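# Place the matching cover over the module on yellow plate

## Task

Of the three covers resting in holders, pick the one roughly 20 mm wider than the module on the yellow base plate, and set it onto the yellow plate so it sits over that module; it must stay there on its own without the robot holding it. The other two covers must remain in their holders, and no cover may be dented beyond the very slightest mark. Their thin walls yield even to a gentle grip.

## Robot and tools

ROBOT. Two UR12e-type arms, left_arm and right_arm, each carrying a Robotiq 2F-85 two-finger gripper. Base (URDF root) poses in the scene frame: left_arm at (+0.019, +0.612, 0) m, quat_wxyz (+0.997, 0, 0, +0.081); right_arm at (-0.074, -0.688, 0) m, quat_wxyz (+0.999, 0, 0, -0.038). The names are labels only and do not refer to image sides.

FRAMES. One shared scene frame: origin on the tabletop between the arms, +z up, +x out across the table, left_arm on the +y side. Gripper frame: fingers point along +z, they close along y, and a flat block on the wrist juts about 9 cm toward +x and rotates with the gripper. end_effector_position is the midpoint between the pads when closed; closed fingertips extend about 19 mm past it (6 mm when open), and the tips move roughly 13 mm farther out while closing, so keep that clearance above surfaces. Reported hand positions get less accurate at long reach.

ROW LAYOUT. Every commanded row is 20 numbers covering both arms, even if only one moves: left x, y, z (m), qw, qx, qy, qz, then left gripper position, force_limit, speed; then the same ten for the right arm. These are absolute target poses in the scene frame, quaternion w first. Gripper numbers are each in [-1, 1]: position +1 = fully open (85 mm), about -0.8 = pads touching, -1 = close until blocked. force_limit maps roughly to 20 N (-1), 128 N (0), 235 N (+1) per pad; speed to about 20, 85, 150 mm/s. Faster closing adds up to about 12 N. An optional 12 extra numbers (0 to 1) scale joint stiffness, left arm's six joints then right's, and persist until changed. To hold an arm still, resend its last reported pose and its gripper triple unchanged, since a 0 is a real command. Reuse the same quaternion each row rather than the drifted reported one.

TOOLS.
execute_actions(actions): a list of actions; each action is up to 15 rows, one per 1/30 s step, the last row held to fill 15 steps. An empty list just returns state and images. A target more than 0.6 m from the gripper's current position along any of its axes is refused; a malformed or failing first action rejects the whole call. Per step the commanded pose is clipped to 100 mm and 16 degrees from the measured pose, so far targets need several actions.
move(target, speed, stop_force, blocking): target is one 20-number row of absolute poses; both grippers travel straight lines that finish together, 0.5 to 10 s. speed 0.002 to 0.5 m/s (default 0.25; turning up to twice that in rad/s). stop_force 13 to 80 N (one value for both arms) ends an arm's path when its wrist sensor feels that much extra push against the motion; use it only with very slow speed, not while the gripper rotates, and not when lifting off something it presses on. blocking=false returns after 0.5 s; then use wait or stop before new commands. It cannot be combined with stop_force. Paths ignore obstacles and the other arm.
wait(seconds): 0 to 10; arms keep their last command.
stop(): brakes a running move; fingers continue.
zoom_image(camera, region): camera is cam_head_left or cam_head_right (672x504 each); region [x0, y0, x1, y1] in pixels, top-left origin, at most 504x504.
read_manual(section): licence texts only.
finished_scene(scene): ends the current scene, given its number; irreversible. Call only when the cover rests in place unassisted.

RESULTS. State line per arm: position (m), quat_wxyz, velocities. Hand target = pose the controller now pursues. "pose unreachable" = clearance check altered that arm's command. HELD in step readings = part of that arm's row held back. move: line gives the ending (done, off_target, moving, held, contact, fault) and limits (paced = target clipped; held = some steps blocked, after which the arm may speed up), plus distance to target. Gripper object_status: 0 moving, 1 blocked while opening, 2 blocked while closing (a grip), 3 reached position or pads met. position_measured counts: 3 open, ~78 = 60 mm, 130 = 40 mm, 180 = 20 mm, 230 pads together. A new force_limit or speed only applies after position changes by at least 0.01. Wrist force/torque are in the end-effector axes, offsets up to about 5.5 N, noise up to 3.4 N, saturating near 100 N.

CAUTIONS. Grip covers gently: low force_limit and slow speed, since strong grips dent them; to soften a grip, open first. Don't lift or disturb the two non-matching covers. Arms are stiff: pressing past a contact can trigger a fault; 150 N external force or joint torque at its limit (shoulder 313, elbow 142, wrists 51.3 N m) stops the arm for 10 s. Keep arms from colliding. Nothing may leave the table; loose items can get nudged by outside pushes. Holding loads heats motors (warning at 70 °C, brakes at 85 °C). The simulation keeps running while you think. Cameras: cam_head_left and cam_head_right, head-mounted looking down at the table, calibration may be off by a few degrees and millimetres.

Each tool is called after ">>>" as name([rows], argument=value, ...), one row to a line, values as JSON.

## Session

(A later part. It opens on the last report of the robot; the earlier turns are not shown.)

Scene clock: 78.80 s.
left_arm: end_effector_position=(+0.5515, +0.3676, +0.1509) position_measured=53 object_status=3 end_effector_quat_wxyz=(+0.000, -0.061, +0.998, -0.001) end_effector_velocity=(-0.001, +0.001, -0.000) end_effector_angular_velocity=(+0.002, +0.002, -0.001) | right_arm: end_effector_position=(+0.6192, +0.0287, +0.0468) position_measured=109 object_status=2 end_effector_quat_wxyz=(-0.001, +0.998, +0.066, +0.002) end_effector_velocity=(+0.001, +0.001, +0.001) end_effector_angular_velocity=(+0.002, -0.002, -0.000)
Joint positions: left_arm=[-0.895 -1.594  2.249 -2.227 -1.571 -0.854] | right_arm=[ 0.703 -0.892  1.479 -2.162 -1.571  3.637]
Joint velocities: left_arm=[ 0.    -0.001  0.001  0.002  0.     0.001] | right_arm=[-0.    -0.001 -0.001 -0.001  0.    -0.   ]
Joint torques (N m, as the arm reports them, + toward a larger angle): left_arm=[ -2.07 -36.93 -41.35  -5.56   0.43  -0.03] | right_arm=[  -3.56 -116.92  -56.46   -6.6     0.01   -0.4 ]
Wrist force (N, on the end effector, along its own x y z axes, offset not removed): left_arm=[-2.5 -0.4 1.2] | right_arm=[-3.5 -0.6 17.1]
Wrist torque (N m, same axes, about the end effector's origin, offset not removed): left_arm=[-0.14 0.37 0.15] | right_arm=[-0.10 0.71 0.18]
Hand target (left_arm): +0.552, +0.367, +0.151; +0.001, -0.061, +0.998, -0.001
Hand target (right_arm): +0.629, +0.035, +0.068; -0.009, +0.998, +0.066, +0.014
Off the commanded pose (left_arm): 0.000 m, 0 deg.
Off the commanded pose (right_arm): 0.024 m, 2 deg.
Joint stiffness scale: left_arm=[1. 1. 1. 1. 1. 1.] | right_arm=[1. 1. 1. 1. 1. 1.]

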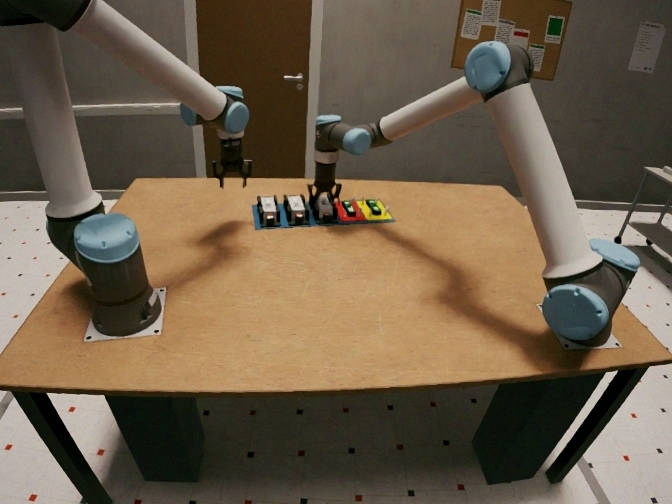

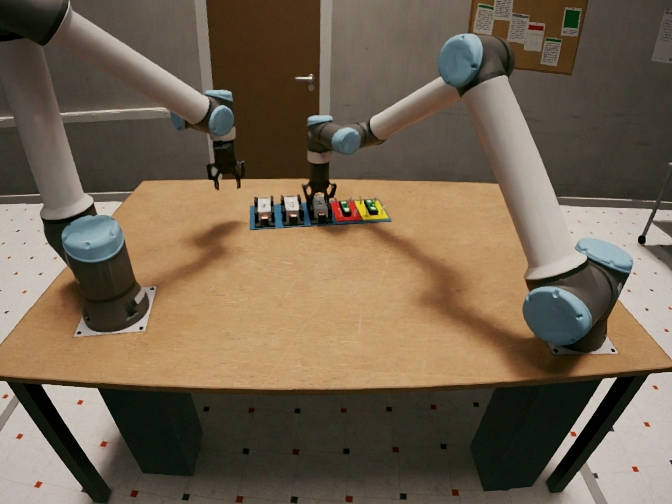

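>>> execute_actions([
  [[0.5515,0.3675,0.1509,0.001,-0.061,0.998,-0.001,0.6,-1,0,0.629,0.0354,0.0681,-0.0091,0.998,0.066,0.0144,-1,-0.78,-1]],
  [[0.5515,0.3675,0.1509,0.001,-0.061,0.998,-0.001,0.6,-1,0,0.629,0.0354,0.0681,-0.0091,0.998,0.066,0.0144,-1,-0.78,-1]],
])

Scene clock: 80.73 s.
left_arm: end_effector_position=(+0.5515, +0.3676, +0.1509) position_measured=53 object_status=3 end_effector_quat_wxyz=(+0.000, -0.061, +0.998, -0.001) end_effector_velocity=(-0.000, +0.000, -0.001) end_effector_angular_velocity=(+0.000, +0.002, -0.001) | right_arm: end_effector_position=(+0.6192, +0.0287, +0.0469) position_measured=111 object_status=2 end_effector_quat_wxyz=(-0.001, +0.998, +0.066, +0.002) end_effector_velocity=(+0.000, +0.000, +0.001) end_effector_angular_velocity=(+0.000, -0.001, +0.000)
Joint positions: left_arm=[-0.895 -1.594  2.249 -2.227 -1.571 -0.854] | right_arm=[ 0.703 -0.892  1.479 -2.162 -1.571  3.637]
Joint velocities: left_arm=[ 0.001  0.001  0.     0.    -0.001  0.002] | right_arm=[ 0. -0. -0. -0. -0. -0.]
Joint torques (N m, as the arm reports them, + toward a larger angle): left_arm=[ -1.64 -36.31 -41.63  -5.43   0.48  -0.02] | right_arm=[  -3.24 -115.82  -55.61   -6.91   -0.11   -0.48]
Wrist force (N, on the end effector, along its own x y z axes, offset not removed): left_arm=[-3.7 0.7 -2.6] | right_arm=[-2.6 1.0 14.7]
Wrist torque (N m, same axes, about the end effector's origin, offset not removed): left_arm=[0.01 0.63 0.21] | right_arm=[0.01 0.52 0.24]
Hand target (left_arm): +0.552, +0.367, +0.151; +0.001, -0.061, +0.998, -0.001
Hand target (right_arm): +0.629, +0.035, +0.068; -0.009, +0.998, +0.066, +0.014
Off the commanded pose (left_arm): 0.000 m, 0 deg.
Off the commanded pose (right_arm): 0.024 m, 2 deg.
Joint stiffness scale: left_arm=[1. 1. 1. 1. 1. 1.] | right_arm=[1. 1. 1. 1. 1. 1.]
Step readings (end_effector_position; steps 1 to 15: 1st action; 16 to 30: 2nd action):
0: left_arm (+0.5515, +0.3676, +0.1509) | right_arm (+0.6192, +0.0287, +0.0468)
1: left_arm (+0.5515, +0.3676, +0.1509) | right_arm (+0.6192, +0.0287, +0.0468)
2: left_arm (+0.5515, +0.3676, +0.1509) | right_arm (+0.6192, +0.0287, +0.0468)
4: left_arm (+0.5515, +0.3676, +0.1509) | right_arm (+0.6193, +0.0288, +0.0469)
8: left_arm (+0.5515, +0.3676, +0.1509) | right_arm (+0.6192, +0.0287, +0.0469)
15: left_arm (+0.5515, +0.3676, +0.1509) | right_arm (+0.6192, +0.0287, +0.0469)
16: left_arm (+0.5515, +0.3676, +0.1509) | right_arm (+0.6192, +0.0287, +0.0469)
17: left_arm (+0.5515, +0.3676, +0.1509) | right_arm (+0.6192, +0.0287, +0.0469)
19: left_arm (+0.5515, +0.3676, +0.1509) | right_arm (+0.6192, +0.0287, +0.0469)
23: left_arm (+0.5515, +0.3676, +0.1509) | right_arm (+0.6192, +0.0287, +0.0469)
30: end_effector_position above

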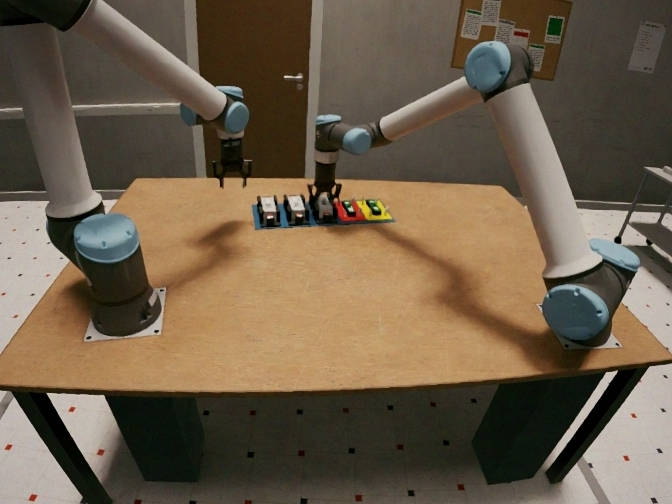

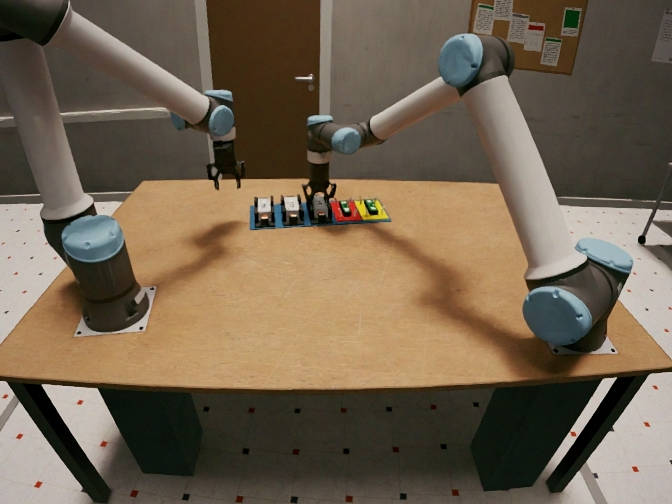

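>>> execute_actions([
  [[0.5515,0.3675,0.1509,0.001,-0.061,0.998,-0.001,0.6,-1,0,0.6291,0.0355,0.0684,-0.0092,0.998,0.066,0.0145,-1,-0.78,-1],[0.5515,0.3675,0.1509,0.001,-0.061,0.998,-0.001,0.6,-1,0,0.6292,0.0356,0.0687,-0.0093,0.998,0.066,0.0147,-1,-0.78,-1],[0.5515,0.3675,0.1509,0.001,-0.061,0.998,-0.001,0.6,-1,0,0.6294,0.0357,0.0690,-0.0094,0.998,0.066,0.0148,-1,-0.78,-1],[0.5515,0.3675,0.1509,0.001,-0.061,0.998,-0.001,0.6,-1,0,0.6295,0.0358,0.0693,-0.0095,0.998,0.066,0.0150,-1,-0.78,-1],[0.5515,0.3675,0.1509,0.001,-0.061,0.998,-0.001,0.6,-1,0,0.6296,0.0359,0.0696,-0.0096,0.998,0.066,0.0151,-1,-0.78,-1],[0.5515,0.3675,0.1509,0.001,-0.061,0.998,-0.001,0.6,-1,0,0.6298,0.0360,0.0699,-0.0097,0.998,0.066,0.0153,-1,-0.78,-1],[0.5515,0.3675,0.1509,0.001,-0.061,0.998,-0.001,0.6,-1,0,0.6299,0.0361,0.0702,-0.0098,0.998,0.066,0.0155,-1,-0.78,-1],[0.5515,0.3675,0.1509,0.001,-0.061,0.998,-0.001,0.6,-1,0,0.6299,0.0361,0.0705,-0.0098,0.998,0.066,0.0155,-1,-0.78,-1],[0.5515,0.3675,0.1509,0.001,-0.061,0.998,-0.001,0.6,-1,0,0.6299,0.0361,0.0708,-0.0098,0.998,0.066,0.0155,-1,-0.78,-1],[0.5515,0.3675,0.1509,0.001,-0.061,0.998,-0.001,0.6,-1,0,0.6299,0.0361,0.0711,-0.0098,0.998,0.066,0.0155,-1,-0.78,-1],[0.5515,0.3675,0.1509,0.001,-0.061,0.998,-0.001,0.6,-1,0,0.6299,0.0361,0.0714,-0.0098,0.998,0.066,0.0155,-1,-0.78,-1],[0.5515,0.3675,0.1509,0.001,-0.061,0.998,-0.001,0.6,-1,0,0.6299,0.0361,0.0717,-0.0098,0.998,0.066,0.0155,-1,-0.78,-1],[0.5515,0.3675,0.1509,0.001,-0.061,0.998,-0.001,0.6,-1,0,0.6299,0.0361,0.0720,-0.0098,0.998,0.066,0.0155,-1,-0.78,-1],[0.5515,0.3675,0.1509,0.001,-0.061,0.998,-0.001,0.6,-1,0,0.6299,0.0361,0.0723,-0.0098,0.998,0.066,0.0155,-1,-0.78,-1],[0.5515,0.3675,0.1509,0.001,-0.061,0.998,-0.001,0.6,-1,0,0.6299,0.0361,0.0726,-0.0098,0.998,0.066,0.0155,-1,-0.78,-1]],
  [[0.5515,0.3675,0.1509,0.001,-0.061,0.998,-0.001,0.6,-1,0,0.6299,0.0361,0.0726,-0.0098,0.998,0.066,0.0155,-1,-0.78,-1]],
])

>>> zoom_image(camera="cam_head_right", region=[302, 186, 338, 226])

Scene clock: 82.93 s.
left_arm: end_effector_position=(+0.5515, +0.3676, +0.1509) position_measured=53 object_status=3 end_effector_quat_wxyz=(+0.000, -0.061, +0.998, -0.001) end_effector_velocity=(-0.000, +0.001, +0.000) end_effector_angular_velocity=(+0.001, -0.000, -0.001) | right_arm: end_effector_position=(+0.6194, +0.0289, +0.0496) position_measured=111 object_status=2 end_effector_quat_wxyz=(-0.001, +0.998, +0.066, +0.002) end_effector_velocity=(-0.000, +0.000, +0.000) end_effector_angular_velocity=(+0.001, +0.000, +0.000)
Joint positions: left_arm=[-0.895 -1.594  2.249 -2.227 -1.571 -0.854] | right_arm=[ 0.703 -0.894  1.477 -2.158 -1.571  3.637]
Joint velocities: left_arm=[ 0.    -0.001  0.001  0.     0.001  0.001] | right_arm=[ 0.    -0.001  0.    -0.     0.001 -0.   ]
Joint torques (N m, as the arm reports them, + toward a larger angle): left_arm=[ -1.14 -35.76 -42.24  -5.53   0.36  -0.03] | right_arm=[  -3.86 -120.35  -57.27   -7.13   -0.23   -0.49]
Wrist force (N, on the end effector, along its own x y z axes, offset not removed): left_arm=[-4.0 -0.8 -0.5] | right_arm=[-6.7 -1.5 15.7]
Wrist torque (N m, same axes, about the end effector's origin, offset not removed): left_arm=[-0.16 0.69 0.07] | right_arm=[-0.21 1.12 0.17]
Hand target (left_arm): +0.552, +0.367, +0.151; +0.001, -0.061, +0.998, -0.001
Hand target (right_arm): +0.630, +0.036, +0.073; -0.010, +0.998, +0.066, +0.016
Off the commanded pose (left_arm): 0.000 m, 0 deg.
Off the commanded pose (right_arm): 0.026 m, 2 deg.
Joint stiffness scale: left_arm=[1. 1. 1. 1. 1. 1.] | right_arm=[1. 1. 1. 1. 1. 1.]
Step readings (end_effector_position; steps 1 to 15: 1st action; 16 to 30: 2nd action):
0: left_arm (+0.5515, +0.3676, +0.1509) | right_arm (+0.6192, +0.0287, +0.0469)
1: left_arm (+0.5515, +0.3676, +0.1509) | right_arm (+0.6192, +0.0287, +0.0469)
2: left_arm (+0.5515, +0.3676, +0.1509) | right_arm (+0.6192, +0.0287, +0.0469)
4: left_arm (+0.5515, +0.3676, +0.1509) | right_arm (+0.6192, +0.0287, +0.0469)
8: left_arm (+0.5515, +0.3676, +0.1509) | right_arm (+0.6192, +0.0287, +0.0470)
15: left_arm (+0.5515, +0.3676, +0.1509) | right_arm (+0.6193, +0.0288, +0.0474)
16: left_arm (+0.5515, +0.3676, +0.1509) | right_arm (+0.6193, +0.0288, +0.0476)
17: left_arm (+0.5515, +0.3676, +0.1509) | right_arm (+0.6193, +0.0288, +0.0478)
19: left_arm (+0.5515, +0.3676, +0.1509) | right_arm (+0.6193, +0.0288, +0.0484)
23: left_arm (+0.5515, +0.3676, +0.1509) | right_arm (+0.6194, +0.0289, +0.0494)
30: end_effector_position above

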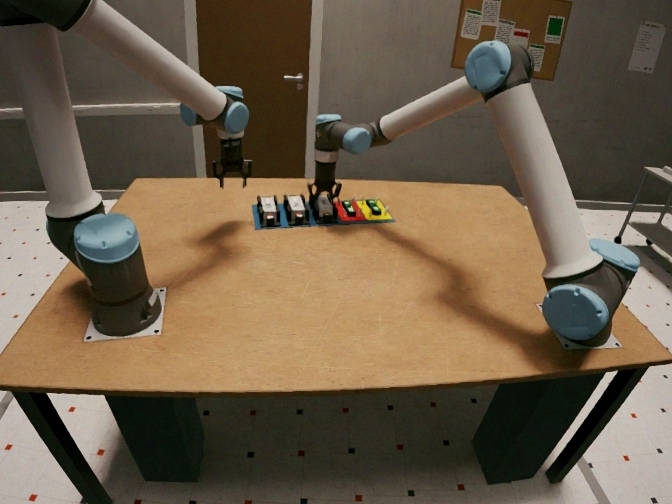

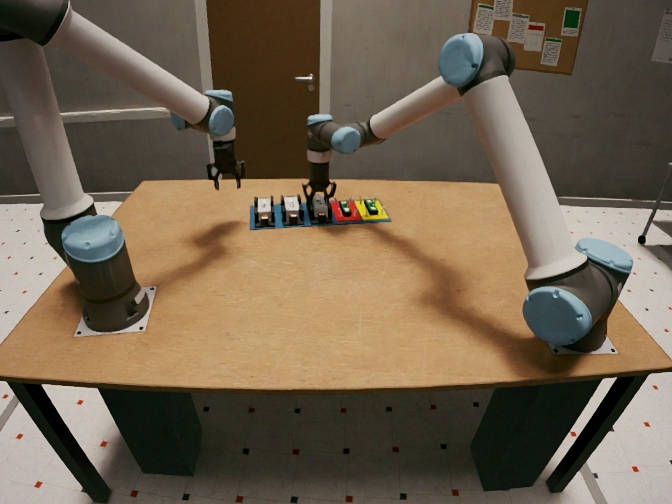

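Region (302, 186, 338, 226) of cam_head_right's 672x504 image, scaled by 12.600, with more detail than that image has; it fills the left 454 columns of this view, and the rest is white.

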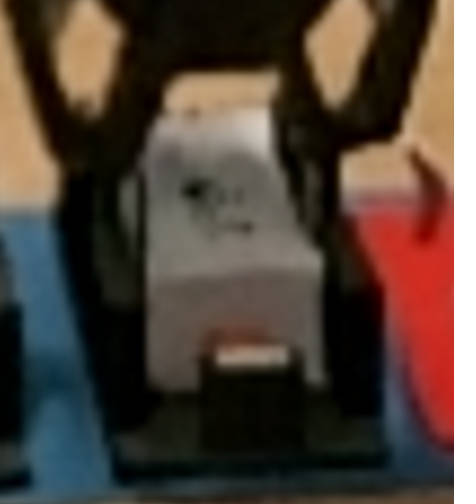

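>>> execute_actions([
  [[0.5515,0.3675,0.1509,0.001,-0.061,0.998,-0.001,0.6,-1,0,0.6299,0.0361,0.0729,-0.0098,0.998,0.066,0.0155,-1,-0.78,-1],[0.5515,0.3675,0.1509,0.001,-0.061,0.998,-0.001,0.6,-1,0,0.6299,0.0361,0.0732,-0.0098,0.998,0.066,0.0155,-1,-0.78,-1],[0.5515,0.3675,0.1509,0.001,-0.061,0.998,-0.001,0.6,-1,0,0.6299,0.0361,0.0735,-0.0098,0.998,0.066,0.0155,-1,-0.78,-1],[0.5515,0.3675,0.1509,0.001,-0.061,0.998,-0.001,0.6,-1,0,0.6299,0.0361,0.0738,-0.0098,0.998,0.066,0.0155,-1,-0.78,-1],[0.5515,0.3675,0.1509,0.001,-0.061,0.998,-0.001,0.6,-1,0,0.6299,0.0361,0.0741,-0.0098,0.998,0.066,0.0155,-1,-0.78,-1],[0.5515,0.3675,0.1509,0.001,-0.061,0.998,-0.001,0.6,-1,0,0.6299,0.0361,0.0744,-0.0098,0.998,0.066,0.0155,-1,-0.78,-1],[0.5515,0.3675,0.1509,0.001,-0.061,0.998,-0.001,0.6,-1,0,0.6299,0.0361,0.0747,-0.0098,0.998,0.066,0.0155,-1,-0.78,-1],[0.5515,0.3675,0.1509,0.001,-0.061,0.998,-0.001,0.6,-1,0,0.6299,0.0361,0.0750,-0.0098,0.998,0.066,0.0155,-1,-0.78,-1],[0.5515,0.3675,0.1509,0.001,-0.061,0.998,-0.001,0.6,-1,0,0.6299,0.0361,0.0753,-0.0098,0.998,0.066,0.0155,-1,-0.78,-1],[0.5515,0.3675,0.1509,0.001,-0.061,0.998,-0.001,0.6,-1,0,0.6299,0.0361,0.0756,-0.0098,0.998,0.066,0.0155,-1,-0.78,-1],[0.5515,0.3675,0.1509,0.001,-0.061,0.998,-0.001,0.6,-1,0,0.6299,0.0361,0.0759,-0.0098,0.998,0.066,0.0155,-1,-0.78,-1],[0.5515,0.3675,0.1509,0.001,-0.061,0.998,-0.001,0.6,-1,0,0.6299,0.0361,0.0762,-0.0098,0.998,0.066,0.0155,-1,-0.78,-1],[0.5515,0.3675,0.1509,0.001,-0.061,0.998,-0.001,0.6,-1,0,0.6299,0.0361,0.0765,-0.0098,0.998,0.066,0.0155,-1,-0.78,-1],[0.5515,0.3675,0.1509,0.001,-0.061,0.998,-0.001,0.6,-1,0,0.6299,0.0361,0.0768,-0.0098,0.998,0.066,0.0155,-1,-0.78,-1],[0.5515,0.3675,0.1509,0.001,-0.061,0.998,-0.001,0.6,-1,0,0.6299,0.0361,0.0771,-0.0098,0.998,0.066,0.0155,-1,-0.78,-1]],
  [[0.5515,0.3675,0.1509,0.001,-0.061,0.998,-0.001,0.6,-1,0,0.6299,0.0361,0.0771,-0.0098,0.998,0.066,0.0155,-1,-0.78,-1]],
])

>>> zoom_image(camera="cam_head_right", region=[302, 186, 338, 226])

Scene clock: 85.40 s.
left_arm: end_effector_position=(+0.5515, +0.3676, +0.1509) position_measured=53 object_status=3 end_effector_quat_wxyz=(+0.000, -0.061, +0.998, -0.001) end_effector_velocity=(-0.001, +0.000, -0.001) end_effector_angular_velocity=(+0.001, +0.002, +0.000) | right_arm: end_effector_position=(+0.6195, +0.0290, +0.0542) position_measured=111 object_status=2 end_effector_quat_wxyz=(-0.001, +0.998, +0.066, +0.002) end_effector_velocity=(-0.000, +0.000, +0.000) end_effector_angular_velocity=(-0.000, +0.000, -0.000)
Joint positions: left_arm=[-0.895 -1.594  2.249 -2.227 -1.571 -0.854] | right_arm=[ 0.703 -0.898  1.474 -2.152 -1.571  3.637]
Joint velocities: left_arm=[-0.     0.001  0.     0.001 -0.    -0.   ] | right_arm=[ 0. -0. -0.  0.  0.  0.]
Joint torques (N m, as the arm reports them, + toward a larger angle): left_arm=[ -2.48 -36.73 -41.84  -5.44   0.2    0.07] | right_arm=[  -3.86 -119.    -58.32   -7.04    0.13   -0.92]
Wrist force (N, on the end effector, along its own x y z axes, offset not removed): left_arm=[-3.5 2.4 0.1] | right_arm=[-2.0 -2.5 19.6]
Wrist torque (N m, same axes, about the end effector's origin, offset not removed): left_arm=[0.43 0.51 0.10] | right_arm=[-0.19 0.23 0.12]
Hand target (left_arm): +0.552, +0.367, +0.151; +0.001, -0.061, +0.998, -0.001
Hand target (right_arm): +0.630, +0.036, +0.077; -0.010, +0.998, +0.066, +0.016
Off the commanded pose (left_arm): 0.000 m, 0 deg.
Off the commanded pose (right_arm): 0.026 m, 2 deg.
Joint stiffness scale: left_arm=[1. 1. 1. 1. 1. 1.] | right_arm=[1. 1. 1. 1. 1. 1.]
Step readings (end_effector_position; steps 1 to 15: 1st action; 16 to 30: 2nd action):
0: left_arm (+0.5515, +0.3676, +0.1509) | right_arm (+0.6194, +0.0289, +0.0496)
1: left_arm (+0.5515, +0.3676, +0.1509) | right_arm (+0.6194, +0.0289, +0.0496)
2: left_arm (+0.5515, +0.3676, +0.1509) | right_arm (+0.6194, +0.0289, +0.0496)
4: left_arm (+0.5515, +0.3676, +0.1509) | right_arm (+0.6194, +0.0289, +0.0496)
8: left_arm (+0.5515, +0.3676, +0.1509) | right_arm (+0.6194, +0.0289, +0.0498)
15: left_arm (+0.5515, +0.3676, +0.1509) | right_arm (+0.6195, +0.0289, +0.0522)
16: left_arm (+0.5515, +0.3676, +0.1509) | right_arm (+0.6195, +0.0290, +0.0526)
17: left_arm (+0.5515, +0.3676, +0.1509) | right_arm (+0.6196, +0.0290, +0.0530)
19: left_arm (+0.5515, +0.3676, +0.1509) | right_arm (+0.6196, +0.0290, +0.0537)
23: left_arm (+0.5515, +0.3676, +0.1509) | right_arm (+0.6196, +0.0290, +0.0541)
30: end_effector_position above

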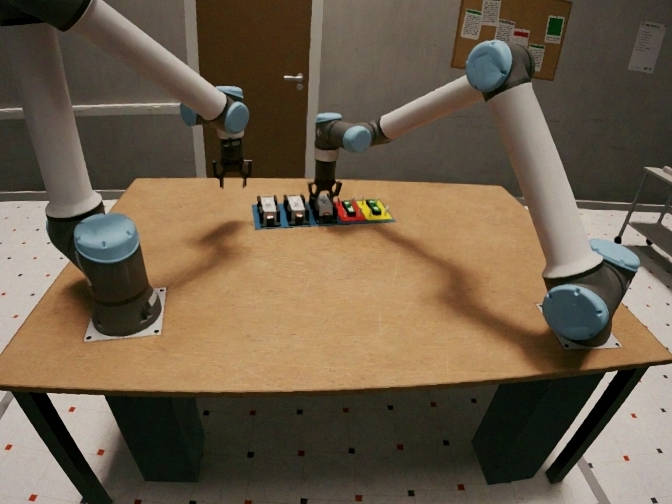

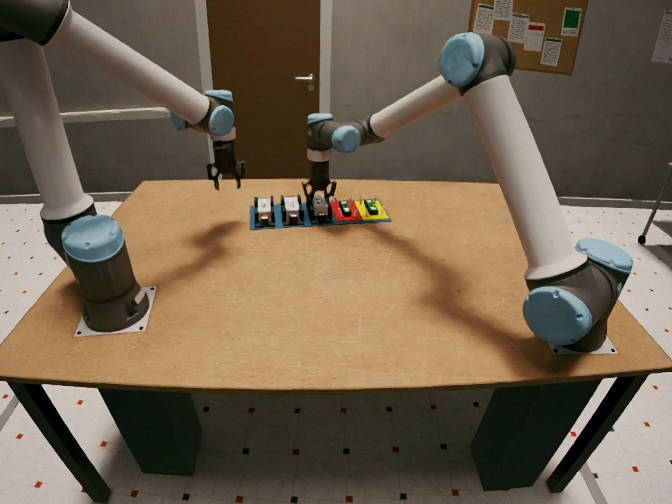

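Region (302, 186, 338, 226) of cam_head_right's 672x504 image, scaled by 12.600, with more detail than that image has; it fills the left 454 columns of this view, and the rest is white.

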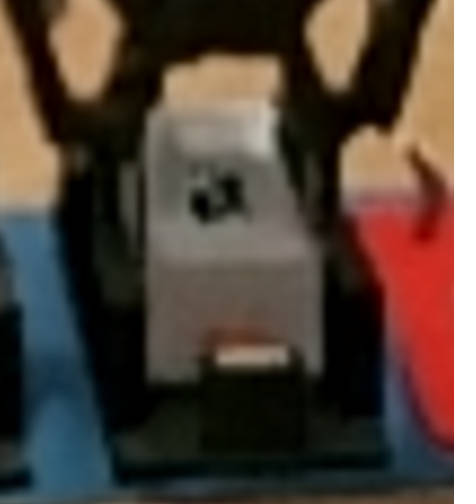

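>>> execute_actions([
  [[0.5515,0.3675,0.1509,0.001,-0.061,0.998,-0.001,0.6,-1,0,0.6289,0.0354,0.0749,-0.0088,0.998,0.066,0.0140,-1,-0.78,-1],[0.5515,0.3675,0.1509,0.001,-0.061,0.998,-0.001,0.6,-1,0,0.6279,0.0348,0.0728,-0.0078,0.998,0.066,0.0124,-1,-0.78,-1],[0.5515,0.3675,0.1509,0.001,-0.061,0.998,-0.001,0.6,-1,0,0.6269,0.0341,0.0706,-0.0069,0.998,0.066,0.0108,-1,-0.78,-1],[0.5515,0.3675,0.1509,0.001,-0.061,0.998,-0.001,0.6,-1,0,0.6259,0.0334,0.0685,-0.0059,0.998,0.066,0.0093,-1,-0.78,-1],[0.5515,0.3675,0.1509,0.001,-0.061,0.998,-0.001,0.6,-1,0,0.6250,0.0328,0.0663,-0.0049,0.998,0.066,0.0078,-1,-0.78,-1],[0.5515,0.3675,0.1509,0.001,-0.061,0.998,-0.001,0.6,-1,0,0.6240,0.0321,0.0641,-0.0039,0.998,0.066,0.0062,-1,-0.78,-1],[0.5515,0.3675,0.1509,0.001,-0.061,0.998,-0.001,0.6,-1,0,0.6230,0.0314,0.0620,-0.0029,0.998,0.066,0.0046,-1,-0.78,-1],[0.5515,0.3675,0.1509,0.001,-0.061,0.998,-0.001,0.6,-1,0,0.6220,0.0307,0.0598,-0.0020,0.998,0.066,0.0031,-1,-0.78,-1],[0.5515,0.3675,0.1509,0.001,-0.061,0.998,-0.001,0.6,-1,0,0.6210,0.0301,0.0577,-0.0010,0.998,0.066,0.0016,-1,-0.78,-1],[0.5515,0.3675,0.1509,0.001,-0.061,0.998,-0.001,0.6,-1,0,0.6200,0.0294,0.0545,0,0.998,0.066,0,-1,-0.78,-1]],
  [[0.5515,0.3675,0.1509,0.001,-0.061,0.998,-0.001,0.6,-1,0,0.6200,0.0294,0.0545,0,0.998,0.066,0,-1,-0.78,-1],[0.5515,0.3675,0.1509,0.001,-0.061,0.998,-0.001,0.6,-1,0,0.6200,0.0294,0.0545,0,0.998,0.066,0,-1,-0.78,-1],[0.5515,0.3675,0.1509,0.001,-0.061,0.998,-0.001,0.6,-1,0,0.6200,0.0294,0.0545,0,0.998,0.066,0,-1,-0.78,-1],[0.5515,0.3675,0.1509,0.001,-0.061,0.998,-0.001,0.6,-1,0,0.6200,0.0294,0.0545,0,0.998,0.066,0,-1,-0.78,-1],[0.5515,0.3675,0.1509,0.001,-0.061,0.998,-0.001,0.6,-1,0,0.6200,0.0294,0.0545,0,0.998,0.066,0,0.5,-0.78,0]],
  [[0.5515,0.3675,0.1509,0.001,-0.061,0.998,-0.001,0.6,-1,0,0.6203,0.0292,0.0529,0,0.998,0.066,0,0.5,-0.78,0],[0.5515,0.3675,0.1509,0.001,-0.061,0.998,-0.001,0.6,-1,0,0.6206,0.0291,0.0513,0,0.998,0.066,0,0.5,-0.78,0],[0.5515,0.3675,0.1509,0.001,-0.061,0.998,-0.001,0.6,-1,0,0.6209,0.0289,0.0497,0,0.998,0.066,0,0.5,-0.78,0],[0.5515,0.3675,0.1509,0.001,-0.061,0.998,-0.001,0.6,-1,0,0.6212,0.0288,0.0481,0,0.998,0.066,0,0.5,-0.78,0],[0.5515,0.3675,0.1509,0.001,-0.061,0.998,-0.001,0.6,-1,0,0.6215,0.0286,0.0465,0,0.998,0.066,0,0.5,-0.78,0],[0.5515,0.3675,0.1509,0.001,-0.061,0.998,-0.001,0.6,-1,0,0.6218,0.0284,0.0450,0,0.998,0.066,0,0.5,-0.78,0],[0.5515,0.3675,0.1509,0.001,-0.061,0.998,-0.001,0.6,-1,0,0.6221,0.0283,0.0434,0,0.998,0.066,0,0.5,-0.78,0],[0.5515,0.3675,0.1509,0.001,-0.061,0.998,-0.001,0.6,-1,0,0.6224,0.0281,0.0418,0,0.998,0.066,0,0.5,-0.78,0],[0.5515,0.3675,0.1509,0.001,-0.061,0.998,-0.001,0.6,-1,0,0.6227,0.0280,0.0402,0,0.998,0.066,0,0.5,-0.78,0],[0.5515,0.3675,0.1509,0.001,-0.061,0.998,-0.001,0.6,-1,0,0.6230,0.0278,0.0386,0,0.998,0.066,0,0.5,-0.78,0]],
  [[0.5515,0.3675,0.1509,0.001,-0.061,0.998,-0.001,0.6,-1,0,0.6230,0.0278,0.0386,0,0.998,0.066,0,0.5,-0.78,0]],
])

>>> zoom_image(camera="cam_head_right", region=[302, 186, 338, 226])

Scene clock: 92.50 s.
left_arm: end_effector_position=(+0.5515, +0.3676, +0.1509) position_measured=53 object_status=3 end_effector_quat_wxyz=(+0.000, -0.061, +0.998, -0.001) end_effector_velocity=(+0.001, -0.000, +0.001) end_effector_angular_velocity=(-0.001, -0.001, +0.002) | right_arm: end_effector_position=(+0.6224, +0.0294, +0.0402) position_measured=66 object_status=3 end_effector_quat_wxyz=(-0.000, +0.998, +0.066, +0.001) end_effector_velocity=(+0.000, -0.000, +0.000) end_effector_angular_velocity=(+0.000, -0.000, -0.000)
Joint positions: left_arm=[-0.895 -1.594  2.249 -2.227 -1.571 -0.854] | right_arm=[ 0.701 -0.881  1.473 -2.164 -1.571  3.634]
Joint velocities: left_arm=[ 0.    -0.    -0.002  0.    -0.    -0.002] | right_arm=[-0. -0. -0. -0. -0. -0.]
Joint torques (N m, as the arm reports them, + toward a larger angle): left_arm=[ -1.49 -35.04 -41.83  -5.64   0.29   0.28] | right_arm=[ -4.53 -99.25 -43.51  -5.05  -0.27  -1.11]
Wrist force (N, on the end effector, along its own x y z axes, offset not removed): left_arm=[-1.7 0.8 1.3] | right_arm=[0.3 -2.8 0.6]
Wrist torque (N m, same axes, about the end effector's origin, offset not removed): left_arm=[0.16 0.26 0.16] | right_arm=[-0.30 -0.01 0.09]
Hand target (left_arm): +0.552, +0.367, +0.151; +0.001, -0.061, +0.998, -0.001
Hand target (right_arm): +0.623, +0.028, +0.039; +0.000, +0.998, +0.066, -0.000
Off the commanded pose (left_arm): 0.000 m, 0 deg.
Off the commanded pose (right_arm): 0.002 m, 0 deg.
Joint stiffness scale: left_arm=[1. 1. 1. 1. 1. 1.] | right_arm=[1. 1. 1. 1. 1. 1.]
Step readings (end_effector_position; steps 1 to 15: 1st action; 16 to 30: 2nd action; 31 to 45: 3rd action; 46 to 60: 4th action):
0: left_arm (+0.5515, +0.3676, +0.1509) | right_arm (+0.6195, +0.0290, +0.0542)
1: left_arm (+0.5515, +0.3676, +0.1509) | right_arm (+0.6195, +0.0290, +0.0542)
2: left_arm (+0.5515, +0.3676, +0.1509) | right_arm (+0.6195, +0.0290, +0.0541)
4: left_arm (+0.5515, +0.3676, +0.1509) | right_arm (+0.6195, +0.0289, +0.0541)
8: left_arm (+0.5515, +0.3676, +0.1509) | right_arm (+0.6192, +0.0288, +0.0540)
15: left_arm (+0.5515, +0.3676, +0.1509) | right_arm (+0.6191, +0.0287, +0.0538)
16: left_arm (+0.5515, +0.3676, +0.1509) | right_arm (+0.6191, +0.0287, +0.0538)
17: left_arm (+0.5515, +0.3676, +0.1509) | right_arm (+0.6191, +0.0287, +0.0538)
19: left_arm (+0.5515, +0.3676, +0.1509) | right_arm (+0.6190, +0.0287, +0.0538)
23: left_arm (+0.5515, +0.3676, +0.1509) | right_arm (+0.6189, +0.0286, +0.0528)
30: left_arm (+0.5515, +0.3676, +0.1509) | right_arm (+0.6185, +0.0283, +0.0526)
31: left_arm (+0.5515, +0.3676, +0.1509) | right_arm (+0.6185, +0.0283, +0.0526)
32: left_arm (+0.5515, +0.3676, +0.1509) | right_arm (+0.6185, +0.0283, +0.0526)
34: left_arm (+0.5515, +0.3676, +0.1509) | right_arm (+0.6185, +0.0283, +0.0526)
38: left_arm (+0.5515, +0.3676, +0.1509) | right_arm (+0.6194, +0.0290, +0.0522)
45: left_arm (+0.5515, +0.3676, +0.1509) | right_arm (+0.6211, +0.0298, +0.0438)
46: left_arm (+0.5515, +0.3676, +0.1509) | right_arm (+0.6212, +0.0298, +0.0425)
47: left_arm (+0.5515, +0.3676, +0.1509) | right_arm (+0.6214, +0.0296, +0.0415)
49: left_arm (+0.5515, +0.3676, +0.1509) | right_arm (+0.6217, +0.0294, +0.0403)
53: left_arm (+0.5515, +0.3676, +0.1509) | right_arm (+0.6222, +0.0293, +0.0402)
60: end_effector_position above

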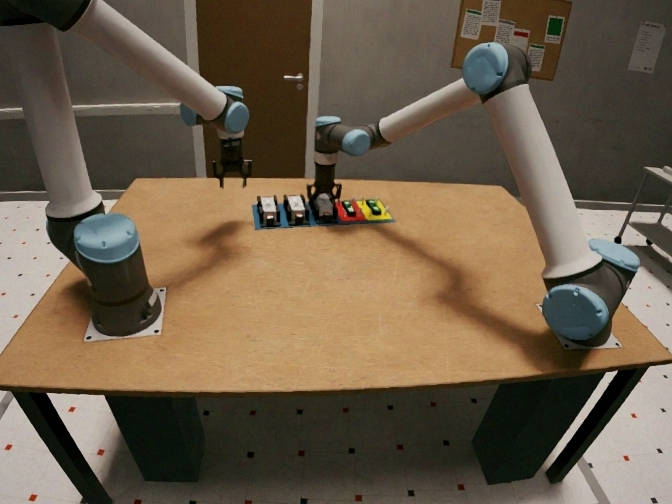

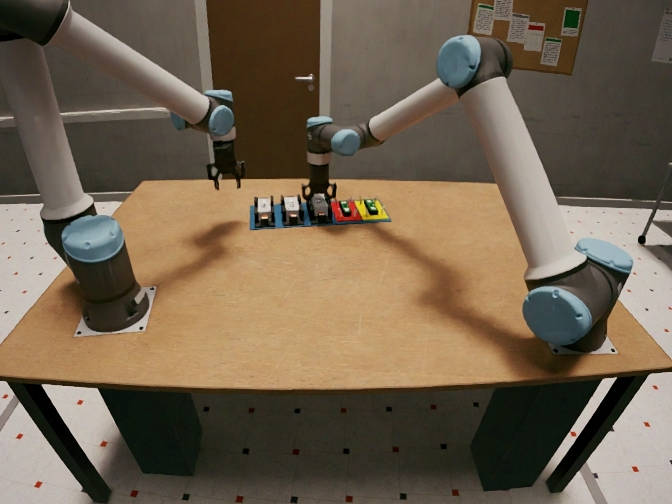

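Region (302, 186, 338, 226) of cam_head_right's 672x504 image, scaled by 12.600, with more detail than that image has; it fills the left 454 columns of this view, and the rest is white.

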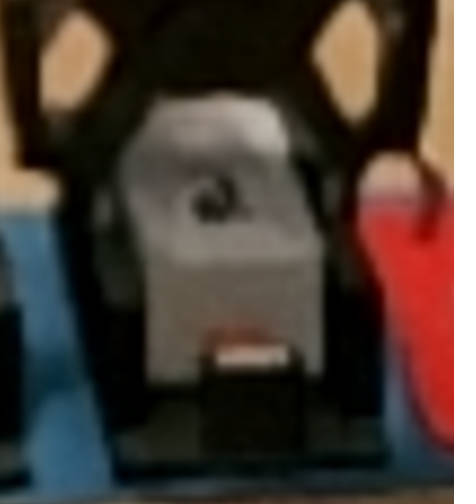

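>>> execute_actions([
  [[0.5515,0.3675,0.1509,0.001,-0.061,0.998,-0.001,0.6,-1,0,0.6236,0.0279,0.0388,0,0.998,0.066,0,0.5,-0.78,0],[0.5515,0.3675,0.1509,0.001,-0.061,0.998,-0.001,0.6,-1,0,0.6242,0.0280,0.0390,0,0.998,0.066,0,0.5,-0.78,0],[0.5515,0.3675,0.1509,0.001,-0.061,0.998,-0.001,0.6,-1,0,0.6248,0.0281,0.0392,0,0.998,0.066,0,0.5,-0.78,0],[0.5515,0.3675,0.1509,0.001,-0.061,0.998,-0.001,0.6,-1,0,0.6254,0.0282,0.0394,0,0.998,0.066,0,0.5,-0.78,0],[0.5515,0.3675,0.1509,0.001,-0.061,0.998,-0.001,0.6,-1,0,0.6260,0.0283,0.0396,0,0.998,0.066,0,-1,-1,-1]],
  [[0.5515,0.3675,0.1509,0.001,-0.061,0.998,-0.001,0.6,-1,0,0.6260,0.0283,0.0396,0,0.998,0.066,0,-1,-1,-1]],
])

Scene clock: 94.40 s.
left_arm: end_effector_position=(+0.5515, +0.3676, +0.1509) position_measured=53 object_status=3 end_effector_quat_wxyz=(+0.000, -0.061, +0.998, -0.001) end_effector_velocity=(+0.000, -0.000, +0.001) end_effector_angular_velocity=(-0.001, -0.001, -0.001) | right_arm: end_effector_position=(+0.6232, +0.0292, +0.0402) position_measured=101 object_status=0 end_effector_quat_wxyz=(-0.001, +0.998, +0.067, -0.000) end_effector_velocity=(-0.000, -0.000, +0.000) end_effector_angular_velocity=(-0.001, -0.000, -0.000)
Joint positions: left_arm=[-0.895 -1.594  2.249 -2.227 -1.571 -0.854] | right_arm=[ 0.7   -0.88   1.471 -2.161 -1.569  3.633]
Joint velocities: left_arm=[-0.    -0.001 -0.001 -0.001 -0.     0.001] | right_arm=[ 0.    -0.     0.     0.001 -0.001  0.   ]
Joint torques (N m, as the arm reports them, + toward a larger angle): left_arm=[ -1.02 -35.65 -42.1   -5.73   0.36   0.3 ] | right_arm=[ -1.56 -94.53 -45.3   -4.76  -1.18  -0.17]
Wrist force (N, on the end effector, along its own x y z axes, offset not removed): left_arm=[-1.5 0.0 -1.7] | right_arm=[-5.7 -4.1 -1.6]
Wrist torque (N m, same axes, about the end effector's origin, offset not removed): left_arm=[-0.01 0.19 0.19] | right_arm=[-0.24 0.66 0.14]
Hand target (left_arm): +0.552, +0.367, +0.151; +0.001, -0.061, +0.998, -0.001
Hand target (right_arm): +0.626, +0.028, +0.040; -0.000, +0.998, +0.066, +0.000
Off the commanded pose (left_arm): 0.000 m, 0 deg.
Off the commanded pose (right_arm): 0.003 m, 0 deg.
Joint stiffness scale: left_arm=[1. 1. 1. 1. 1. 1.] | right_arm=[1. 1. 1. 1. 1. 1.]
Step readings (end_effector_position; steps 1 to 15: 1st action; 16 to 30: 2nd action):
0: left_arm (+0.5515, +0.3676, +0.1509) | right_arm (+0.6224, +0.0294, +0.0402)
1: left_arm (+0.5515, +0.3676, +0.1509) | right_arm (+0.6224, +0.0294, +0.0402)
2: left_arm (+0.5515, +0.3676, +0.1509) | right_arm (+0.6224, +0.0294, +0.0402)
4: left_arm (+0.5515, +0.3676, +0.1509) | right_arm (+0.6224, +0.0294, +0.0402)
8: left_arm (+0.5515, +0.3676, +0.1509) | right_arm (+0.6224, +0.0292, +0.0402)
15: left_arm (+0.5515, +0.3676, +0.1509) | right_arm (+0.6227, +0.0283, +0.0395)
16: left_arm (+0.5515, +0.3676, +0.1509) | right_arm (+0.6227, +0.0282, +0.0395)
17: left_arm (+0.5515, +0.3676, +0.1509) | right_arm (+0.6228, +0.0282, +0.0394)
19: left_arm (+0.5515, +0.3676, +0.1509) | right_arm (+0.6228, +0.0282, +0.0393)
23: left_arm (+0.5515, +0.3676, +0.1509) | right_arm (+0.6230, +0.0290, +0.0400)
30: end_effector_position above

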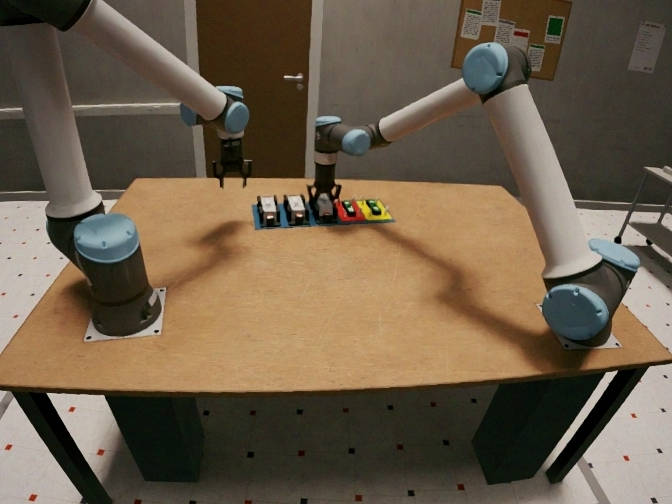

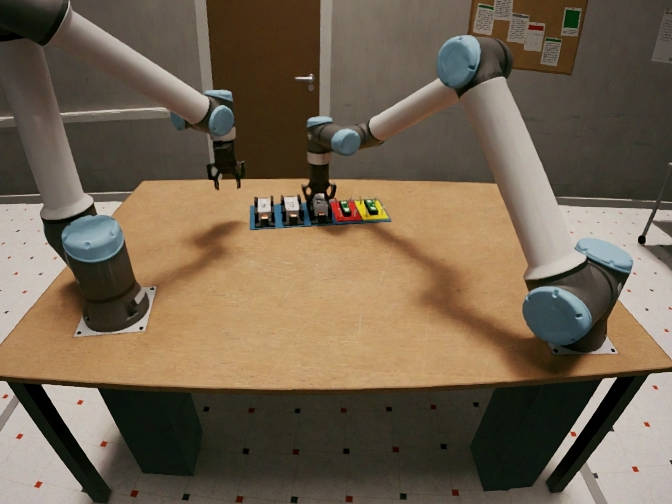

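>>> execute_actions([
  [[0.5515,0.3675,0.1509,0.001,-0.061,0.998,-0.001,0.6,-1,0,0.6250,0.0287,0.0400,0,0.998,0.066,0,-0.98,-0.78,-1],[0.5515,0.3675,0.1509,0.001,-0.061,0.998,-0.001,0.6,-1,0,0.6242,0.0290,0.0405,0,0.998,0.066,0,-0.98,-0.78,-1],[0.5515,0.3675,0.1509,0.001,-0.061,0.998,-0.001,0.6,-1,0,0.6240,0.0297,0.0420,-0.0007,0.998,0.066,0.0011,-0.98,-0.78,-1]],
  [[0.5515,0.3675,0.1509,0.001,-0.061,0.998,-0.001,0.6,-1,0,0.6245,0.0301,0.0432,-0.0012,0.998,0.066,0.0019,-0.98,-0.78,-1],[0.5515,0.3675,0.1509,0.001,-0.061,0.998,-0.001,0.6,-1,0,0.6250,0.0305,0.0444,-0.0017,0.998,0.066,0.0027,-0.98,-0.78,-1],[0.5515,0.3675,0.1509,0.001,-0.061,0.998,-0.001,0.6,-1,0,0.6255,0.0309,0.0456,-0.0023,0.998,0.066,0.0036,-0.98,-0.78,-1],[0.5515,0.3675,0.1509,0.001,-0.061,0.998,-0.001,0.6,-1,0,0.6260,0.0313,0.0468,-0.0028,0.998,0.066,0.0044,-0.98,-0.78,-1],[0.5515,0.3675,0.1509,0.001,-0.061,0.998,-0.001,0.6,-1,0,0.6265,0.0316,0.0480,-0.0033,0.998,0.066,0.0052,-0.98,-0.78,-1],[0.5515,0.3675,0.1509,0.001,-0.061,0.998,-0.001,0.6,-1,0,0.6270,0.0320,0.0492,-0.0038,0.998,0.066,0.0060,-0.98,-0.78,-1],[0.5515,0.3675,0.1509,0.001,-0.061,0.998,-0.001,0.6,-1,0,0.6275,0.0324,0.0504,-0.0043,0.998,0.066,0.0068,-0.98,-0.78,-1],[0.5515,0.3675,0.1509,0.001,-0.061,0.998,-0.001,0.6,-1,0,0.6280,0.0328,0.0516,-0.0049,0.998,0.066,0.0077,-0.98,-0.78,-1],[0.5515,0.3675,0.1509,0.001,-0.061,0.998,-0.001,0.6,-1,0,0.6285,0.0332,0.0528,-0.0054,0.998,0.066,0.0085,-0.98,-0.78,-1],[0.5515,0.3675,0.1509,0.001,-0.061,0.998,-0.001,0.6,-1,0,0.6290,0.0335,0.0540,-0.0059,0.998,0.066,0.0093,-0.98,-0.78,-1],[0.5515,0.3675,0.1509,0.001,-0.061,0.998,-0.001,0.6,-1,0,0.6295,0.0339,0.0552,-0.0064,0.998,0.066,0.0101,-0.98,-0.78,-1],[0.5515,0.3675,0.1509,0.001,-0.061,0.998,-0.001,0.6,-1,0,0.6300,0.0343,0.0564,-0.0069,0.998,0.066,0.0109,-0.98,-0.78,-1],[0.5515,0.3675,0.1509,0.001,-0.061,0.998,-0.001,0.6,-1,0,0.6305,0.0347,0.0576,-0.0074,0.998,0.066,0.0118,-0.98,-0.78,-1],[0.5515,0.3675,0.1509,0.001,-0.061,0.998,-0.001,0.6,-1,0,0.6310,0.0351,0.0588,-0.0080,0.998,0.066,0.0126,-0.98,-0.78,-1],[0.5515,0.3675,0.1509,0.001,-0.061,0.998,-0.001,0.6,-1,0,0.6315,0.0354,0.0600,-0.0085,0.998,0.066,0.0134,-0.98,-0.78,-1]],
  [[0.5515,0.3675,0.1509,0.001,-0.061,0.998,-0.001,0.6,-1,0,0.6317,0.0355,0.0604,-0.0087,0.998,0.066,0.0137,-0.98,-0.78,-1],[0.5515,0.3675,0.1509,0.001,-0.061,0.998,-0.001,0.6,-1,0,0.6318,0.0356,0.0608,-0.0088,0.998,0.066,0.0139,-0.98,-0.78,-1],[0.5515,0.3675,0.1509,0.001,-0.061,0.998,-0.001,0.6,-1,0,0.6320,0.0358,0.0612,-0.0090,0.998,0.066,0.0142,-0.98,-0.78,-1],[0.5515,0.3675,0.1509,0.001,-0.061,0.998,-0.001,0.6,-1,0,0.6322,0.0359,0.0616,-0.0092,0.998,0.066,0.0145,-0.98,-0.78,-1],[0.5515,0.3675,0.1509,0.001,-0.061,0.998,-0.001,0.6,-1,0,0.6323,0.0360,0.0620,-0.0093,0.998,0.066,0.0147,-0.98,-0.78,-1],[0.5515,0.3675,0.1509,0.001,-0.061,0.998,-0.001,0.6,-1,0,0.6325,0.0361,0.0624,-0.0095,0.998,0.066,0.0150,-0.98,-0.78,-1],[0.5515,0.3675,0.1509,0.001,-0.061,0.998,-0.001,0.6,-1,0,0.6327,0.0363,0.0628,-0.0097,0.998,0.066,0.0153,-0.98,-0.78,-1],[0.5515,0.3675,0.1509,0.001,-0.061,0.998,-0.001,0.6,-1,0,0.6327,0.0363,0.0632,-0.0097,0.998,0.066,0.0153,-0.98,-0.78,-1],[0.5515,0.3675,0.1509,0.001,-0.061,0.998,-0.001,0.6,-1,0,0.6327,0.0363,0.0636,-0.0097,0.998,0.066,0.0153,-0.98,-0.78,-1],[0.5515,0.3675,0.1509,0.001,-0.061,0.998,-0.001,0.6,-1,0,0.6327,0.0363,0.0640,-0.0097,0.998,0.066,0.0153,-0.98,-0.78,-1],[0.5515,0.3675,0.1509,0.001,-0.061,0.998,-0.001,0.6,-1,0,0.6327,0.0363,0.0644,-0.0097,0.998,0.066,0.0153,-0.98,-0.78,-1],[0.5515,0.3675,0.1509,0.001,-0.061,0.998,-0.001,0.6,-1,0,0.6327,0.0363,0.0648,-0.0097,0.998,0.066,0.0153,-0.98,-0.78,-1],[0.5515,0.3675,0.1509,0.001,-0.061,0.998,-0.001,0.6,-1,0,0.6327,0.0363,0.0652,-0.0097,0.998,0.066,0.0153,-0.98,-0.78,-1],[0.5515,0.3675,0.1509,0.001,-0.061,0.998,-0.001,0.6,-1,0,0.6327,0.0363,0.0656,-0.0097,0.998,0.066,0.0153,-0.98,-0.78,-1],[0.5515,0.3675,0.1509,0.001,-0.061,0.998,-0.001,0.6,-1,0,0.6327,0.0363,0.0660,-0.0097,0.998,0.066,0.0153,-0.98,-0.78,-1]],
  [[0.5515,0.3675,0.1509,0.001,-0.061,0.998,-0.001,0.6,-1,0,0.6327,0.0363,0.0664,-0.0097,0.998,0.066,0.0153,-0.98,-0.78,-1],[0.5515,0.3675,0.1509,0.001,-0.061,0.998,-0.001,0.6,-1,0,0.6327,0.0363,0.0668,-0.0097,0.998,0.066,0.0153,-0.98,-0.78,-1],[0.5515,0.3675,0.1509,0.001,-0.061,0.998,-0.001,0.6,-1,0,0.6327,0.0363,0.0672,-0.0097,0.998,0.066,0.0153,-0.98,-0.78,-1]],
])

>>> zoom_image(camera="cam_head_right", region=[302, 186, 338, 226])

Scene clock: 99.90 s.
left_arm: end_effector_position=(+0.5515, +0.3676, +0.1509) position_measured=53 object_status=3 end_effector_quat_wxyz=(+0.000, -0.061, +0.998, -0.001) end_effector_velocity=(-0.000, +0.000, -0.001) end_effector_angular_velocity=(+0.001, +0.001, -0.001) | right_arm: end_effector_position=(+0.6242, +0.0297, +0.0462) position_measured=110 object_status=2 end_effector_quat_wxyz=(-0.002, +0.998, +0.066, +0.003) end_effector_velocity=(+0.001, -0.001, -0.000) end_effector_angular_velocity=(+0.000, +0.000, -0.001)
Joint positions: left_arm=[-0.895 -1.594  2.249 -2.227 -1.571 -0.854] | right_arm=[ 0.7   -0.886  1.471 -2.162 -1.57   3.634]
Joint velocities: left_arm=[ 0.     0.001 -0.     0.001 -0.     0.001] | right_arm=[-0.001  0.     0.    -0.     0.     0.   ]
Joint torques (N m, as the arm reports them, + toward a larger angle): left_arm=[ -1.67 -36.85 -41.75  -5.43   0.27   0.05] | right_arm=[  -2.5  -119.51  -55.34   -7.34   -0.03   -0.06]
Wrist force (N, on the end effector, along its own x y z axes, offset not removed): left_arm=[-2.3 -0.6 0.0] | right_arm=[-3.7 1.5 15.9]
Wrist torque (N m, same axes, about the end effector's origin, offset not removed): left_arm=[-0.13 0.35 0.09] | right_arm=[0.13 0.49 0.14]
Hand target (left_arm): +0.552, +0.367, +0.151; +0.001, -0.061, +0.998, -0.001
Hand target (right_arm): +0.632, +0.036, +0.067; -0.010, +0.998, +0.066, +0.015
Off the commanded pose (left_arm): 0.000 m, 0 deg.
Off the commanded pose (right_arm): 0.024 m, 2 deg.
Joint stiffness scale: left_arm=[1. 1. 1. 1. 1. 1.] | right_arm=[1. 1. 1. 1. 1. 1.]
Step readings (end_effector_position; steps 1 to 15: 1st action; 16 to 30: 2nd action; 31 to 45: 3rd action; 46 to 60: 4th action):
0: left_arm (+0.5515, +0.3676, +0.1509) | right_arm (+0.6232, +0.0292, +0.0402)
1: left_arm (+0.5515, +0.3676, +0.1509) | right_arm (+0.6232, +0.0292, +0.0402)
2: left_arm (+0.5515, +0.3676, +0.1509) | right_arm (+0.6232, +0.0292, +0.0403)
4: left_arm (+0.5515, +0.3676, +0.1509) | right_arm (+0.6233, +0.0293, +0.0404)
8: left_arm (+0.5515, +0.3676, +0.1509) | right_arm (+0.6233, +0.0293, +0.0409)
15: left_arm (+0.5515, +0.3676, +0.1509) | right_arm (+0.6233, +0.0293, +0.0409)
16: left_arm (+0.5515, +0.3676, +0.1509) | right_arm (+0.6233, +0.0293, +0.0409)
17: left_arm (+0.5515, +0.3676, +0.1509) | right_arm (+0.6233, +0.0293, +0.0409)
19: left_arm (+0.5515, +0.3676, +0.1509) | right_arm (+0.6233, +0.0293, +0.0409)
23: left_arm (+0.5515, +0.3676, +0.1509) | right_arm (+0.6233, +0.0293, +0.0410)
30: left_arm (+0.5515, +0.3676, +0.1509) | right_arm (+0.6235, +0.0295, +0.0413)
31: left_arm (+0.5515, +0.3676, +0.1509) | right_arm (+0.6235, +0.0295, +0.0413)
32: left_arm (+0.5515, +0.3676, +0.1509) | right_arm (+0.6236, +0.0296, +0.0413)
34: left_arm (+0.5515, +0.3676, +0.1509) | right_arm (+0.6236, +0.0296, +0.0414)
38: left_arm (+0.5515, +0.3676, +0.1509) | right_arm (+0.6237, +0.0296, +0.0415)
45: left_arm (+0.5515, +0.3676, +0.1509) | right_arm (+0.6239, +0.0297, +0.0426)
46: left_arm (+0.5515, +0.3676, +0.1509) | right_arm (+0.6240, +0.0297, +0.0431)
47: left_arm (+0.5515, +0.3676, +0.1509) | right_arm (+0.6240, +0.0297, +0.0436)
49: left_arm (+0.5515, +0.3676, +0.1509) | right_arm (+0.6242, +0.0297, +0.0445)
53: left_arm (+0.5515, +0.3676, +0.1509) | right_arm (+0.6242, +0.0297, +0.0458)
60: end_effector_position above

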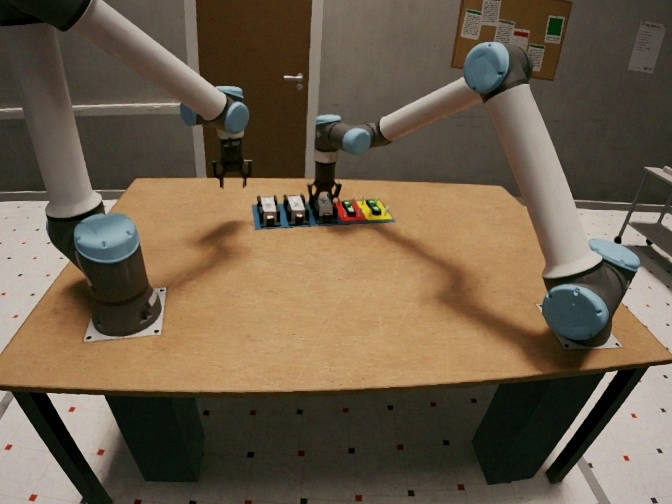

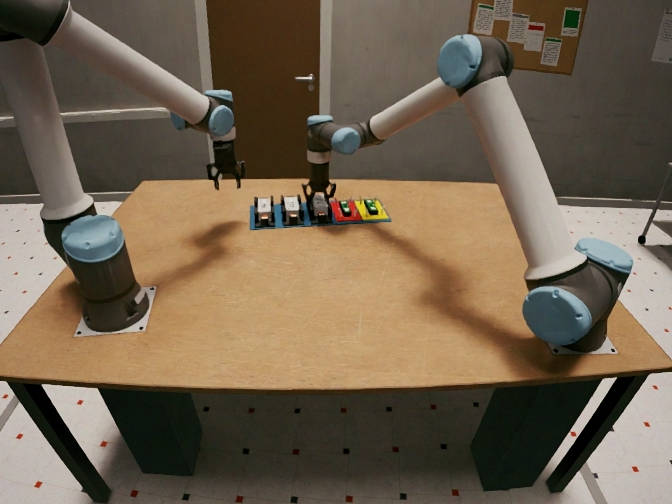

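Region (302, 186, 338, 226) of cam_head_right's 672x504 image, scaled by 12.600, with more detail than that image has; it fills the left 454 columns of this view, and the rest is white.

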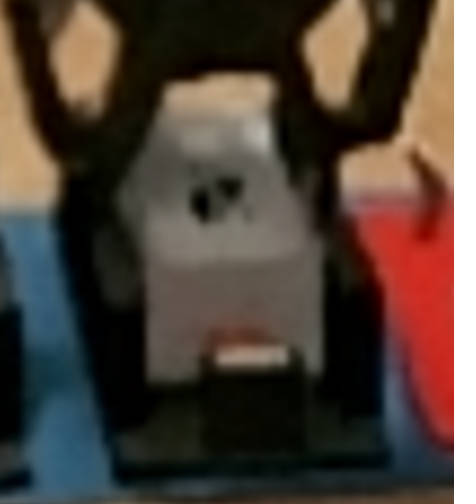

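>>> execute_actions([
  [[0.5515,0.3675,0.1509,0.001,-0.061,0.998,-0.001,0.6,-1,0,0.6325,0.0360,0.0665,-0.0097,0.998,0.066,0.0153,-1,-0.74,-1]],
  [[0.5515,0.3675,0.1509,0.001,-0.061,0.998,-0.001,0.6,-1,0,0.6325,0.0360,0.0668,-0.0097,0.998,0.066,0.0153,-1,-0.74,-1],[0.5515,0.3675,0.1509,0.001,-0.061,0.998,-0.001,0.6,-1,0,0.6325,0.0360,0.0671,-0.0097,0.998,0.066,0.0153,-1,-0.74,-1],[0.5515,0.3675,0.1509,0.001,-0.061,0.998,-0.001,0.6,-1,0,0.6325,0.0360,0.0674,-0.0097,0.998,0.066,0.0153,-1,-0.74,-1],[0.5515,0.3675,0.1509,0.001,-0.061,0.998,-0.001,0.6,-1,0,0.6325,0.0360,0.0677,-0.0097,0.998,0.066,0.0153,-1,-0.74,-1],[0.5515,0.3675,0.1509,0.001,-0.061,0.998,-0.001,0.6,-1,0,0.6325,0.0360,0.0680,-0.0097,0.998,0.066,0.0153,-1,-0.74,-1],[0.5515,0.3675,0.1509,0.001,-0.061,0.998,-0.001,0.6,-1,0,0.6325,0.0360,0.0683,-0.0097,0.998,0.066,0.0153,-1,-0.74,-1],[0.5515,0.3675,0.1509,0.001,-0.061,0.998,-0.001,0.6,-1,0,0.6325,0.0360,0.0686,-0.0097,0.998,0.066,0.0153,-1,-0.74,-1],[0.5515,0.3675,0.1509,0.001,-0.061,0.998,-0.001,0.6,-1,0,0.6325,0.0360,0.0689,-0.0097,0.998,0.066,0.0153,-1,-0.74,-1],[0.5515,0.3675,0.1509,0.001,-0.061,0.998,-0.001,0.6,-1,0,0.6325,0.0360,0.0692,-0.0097,0.998,0.066,0.0153,-1,-0.74,-1],[0.5515,0.3675,0.1509,0.001,-0.061,0.998,-0.001,0.6,-1,0,0.6325,0.0360,0.0695,-0.0097,0.998,0.066,0.0153,-1,-0.74,-1],[0.5515,0.3675,0.1509,0.001,-0.061,0.998,-0.001,0.6,-1,0,0.6325,0.0360,0.0698,-0.0097,0.998,0.066,0.0153,-1,-0.74,-1],[0.5515,0.3675,0.1509,0.001,-0.061,0.998,-0.001,0.6,-1,0,0.6325,0.0360,0.0701,-0.0097,0.998,0.066,0.0153,-1,-0.74,-1]],
])

Scene clock: 102.97 s.
left_arm: end_effector_position=(+0.5515, +0.3676, +0.1509) position_measured=53 object_status=3 end_effector_quat_wxyz=(+0.000, -0.061, +0.998, -0.001) end_effector_velocity=(+0.002, -0.001, +0.001) end_effector_angular_velocity=(-0.001, -0.003, -0.001) | right_arm: end_effector_position=(+0.6240, +0.0295, +0.0473) position_measured=112 object_status=2 end_effector_quat_wxyz=(-0.002, +0.998, +0.066, +0.003) end_effector_velocity=(+0.000, +0.001, +0.011) end_effector_angular_velocity=(+0.005, -0.005, +0.000)
Joint positions: left_arm=[-0.895 -1.594  2.249 -2.227 -1.571 -0.854] | right_arm=[ 0.7   -0.888  1.471 -2.16  -1.57   3.634]
Joint velocities: left_arm=[ 0.     0.001 -0.002 -0.001  0.001  0.001] | right_arm=[ 0.    -0.011 -0.001  0.005  0.001 -0.   ]
Joint torques (N m, as the arm reports them, + toward a larger angle): left_arm=[ -1.02 -35.07 -41.65  -5.49   0.48   0.23] | right_arm=[  -2.1  -129.31  -52.89   -6.94   -0.52    0.04]
Wrist force (N, on the end effector, along its own x y z axes, offset not removed): left_arm=[-4.0 1.3 -2.3] | right_arm=[-2.1 -2.5 19.1]
Wrist torque (N m, same axes, about the end effector's origin, offset not removed): left_arm=[0.24 0.65 0.06] | right_arm=[-0.32 0.55 0.09]
Hand target (left_arm): +0.552, +0.367, +0.151; +0.001, -0.061, +0.998, -0.001
Hand target (right_arm): +0.632, +0.036, +0.070; -0.010, +0.998, +0.066, +0.015
Off the commanded pose (left_arm): 0.000 m, 0 deg.
Off the commanded pose (right_arm): 0.025 m, 2 deg.
Joint stiffness scale: left_arm=[1. 1. 1. 1. 1. 1.] | right_arm=[1. 1. 1. 1. 1. 1.]
Step readings (end_effector_position; steps 1 to 15: 1st action; 16 to 30: 2nd action):
0: left_arm (+0.5515, +0.3676, +0.1509) | right_arm (+0.6242, +0.0297, +0.0462)
1: left_arm (+0.5515, +0.3676, +0.1509) | right_arm (+0.6242, +0.0297, +0.0462)
2: left_arm (+0.5515, +0.3676, +0.1509) | right_arm (+0.6242, +0.0297, +0.0462)
4: left_arm (+0.5515, +0.3676, +0.1509) | right_arm (+0.6242, +0.0297, +0.0464)
8: left_arm (+0.5515, +0.3676, +0.1509) | right_arm (+0.6242, +0.0297, +0.0464)
15: left_arm (+0.5515, +0.3676, +0.1509) | right_arm (+0.6242, +0.0297, +0.0464)
16: left_arm (+0.5515, +0.3676, +0.1509) | right_arm (+0.6242, +0.0297, +0.0464)
17: left_arm (+0.5515, +0.3676, +0.1509) | right_arm (+0.6242, +0.0297, +0.0464)
19: left_arm (+0.5515, +0.3676, +0.1509) | right_arm (+0.6242, +0.0297, +0.0464)
23: left_arm (+0.5515, +0.3676, +0.1509) | right_arm (+0.6242, +0.0296, +0.0464)
30: end_effector_position above

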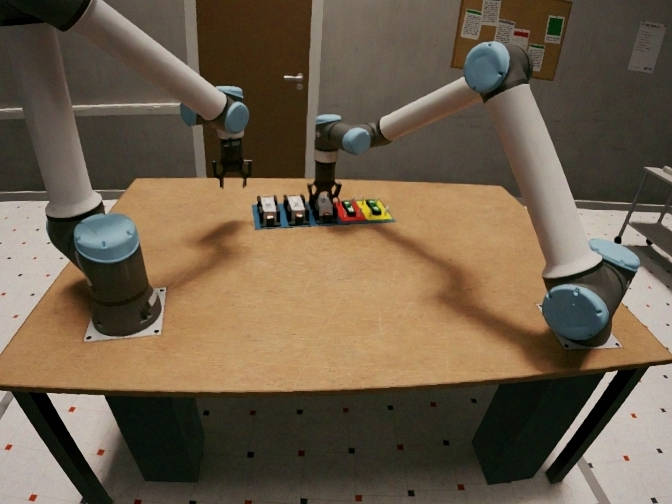

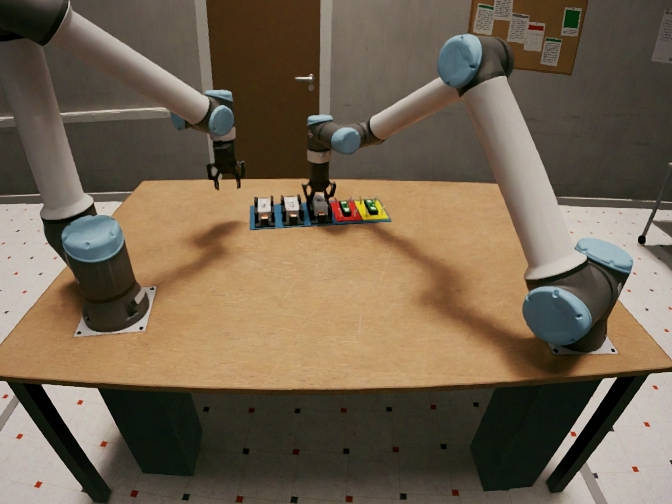

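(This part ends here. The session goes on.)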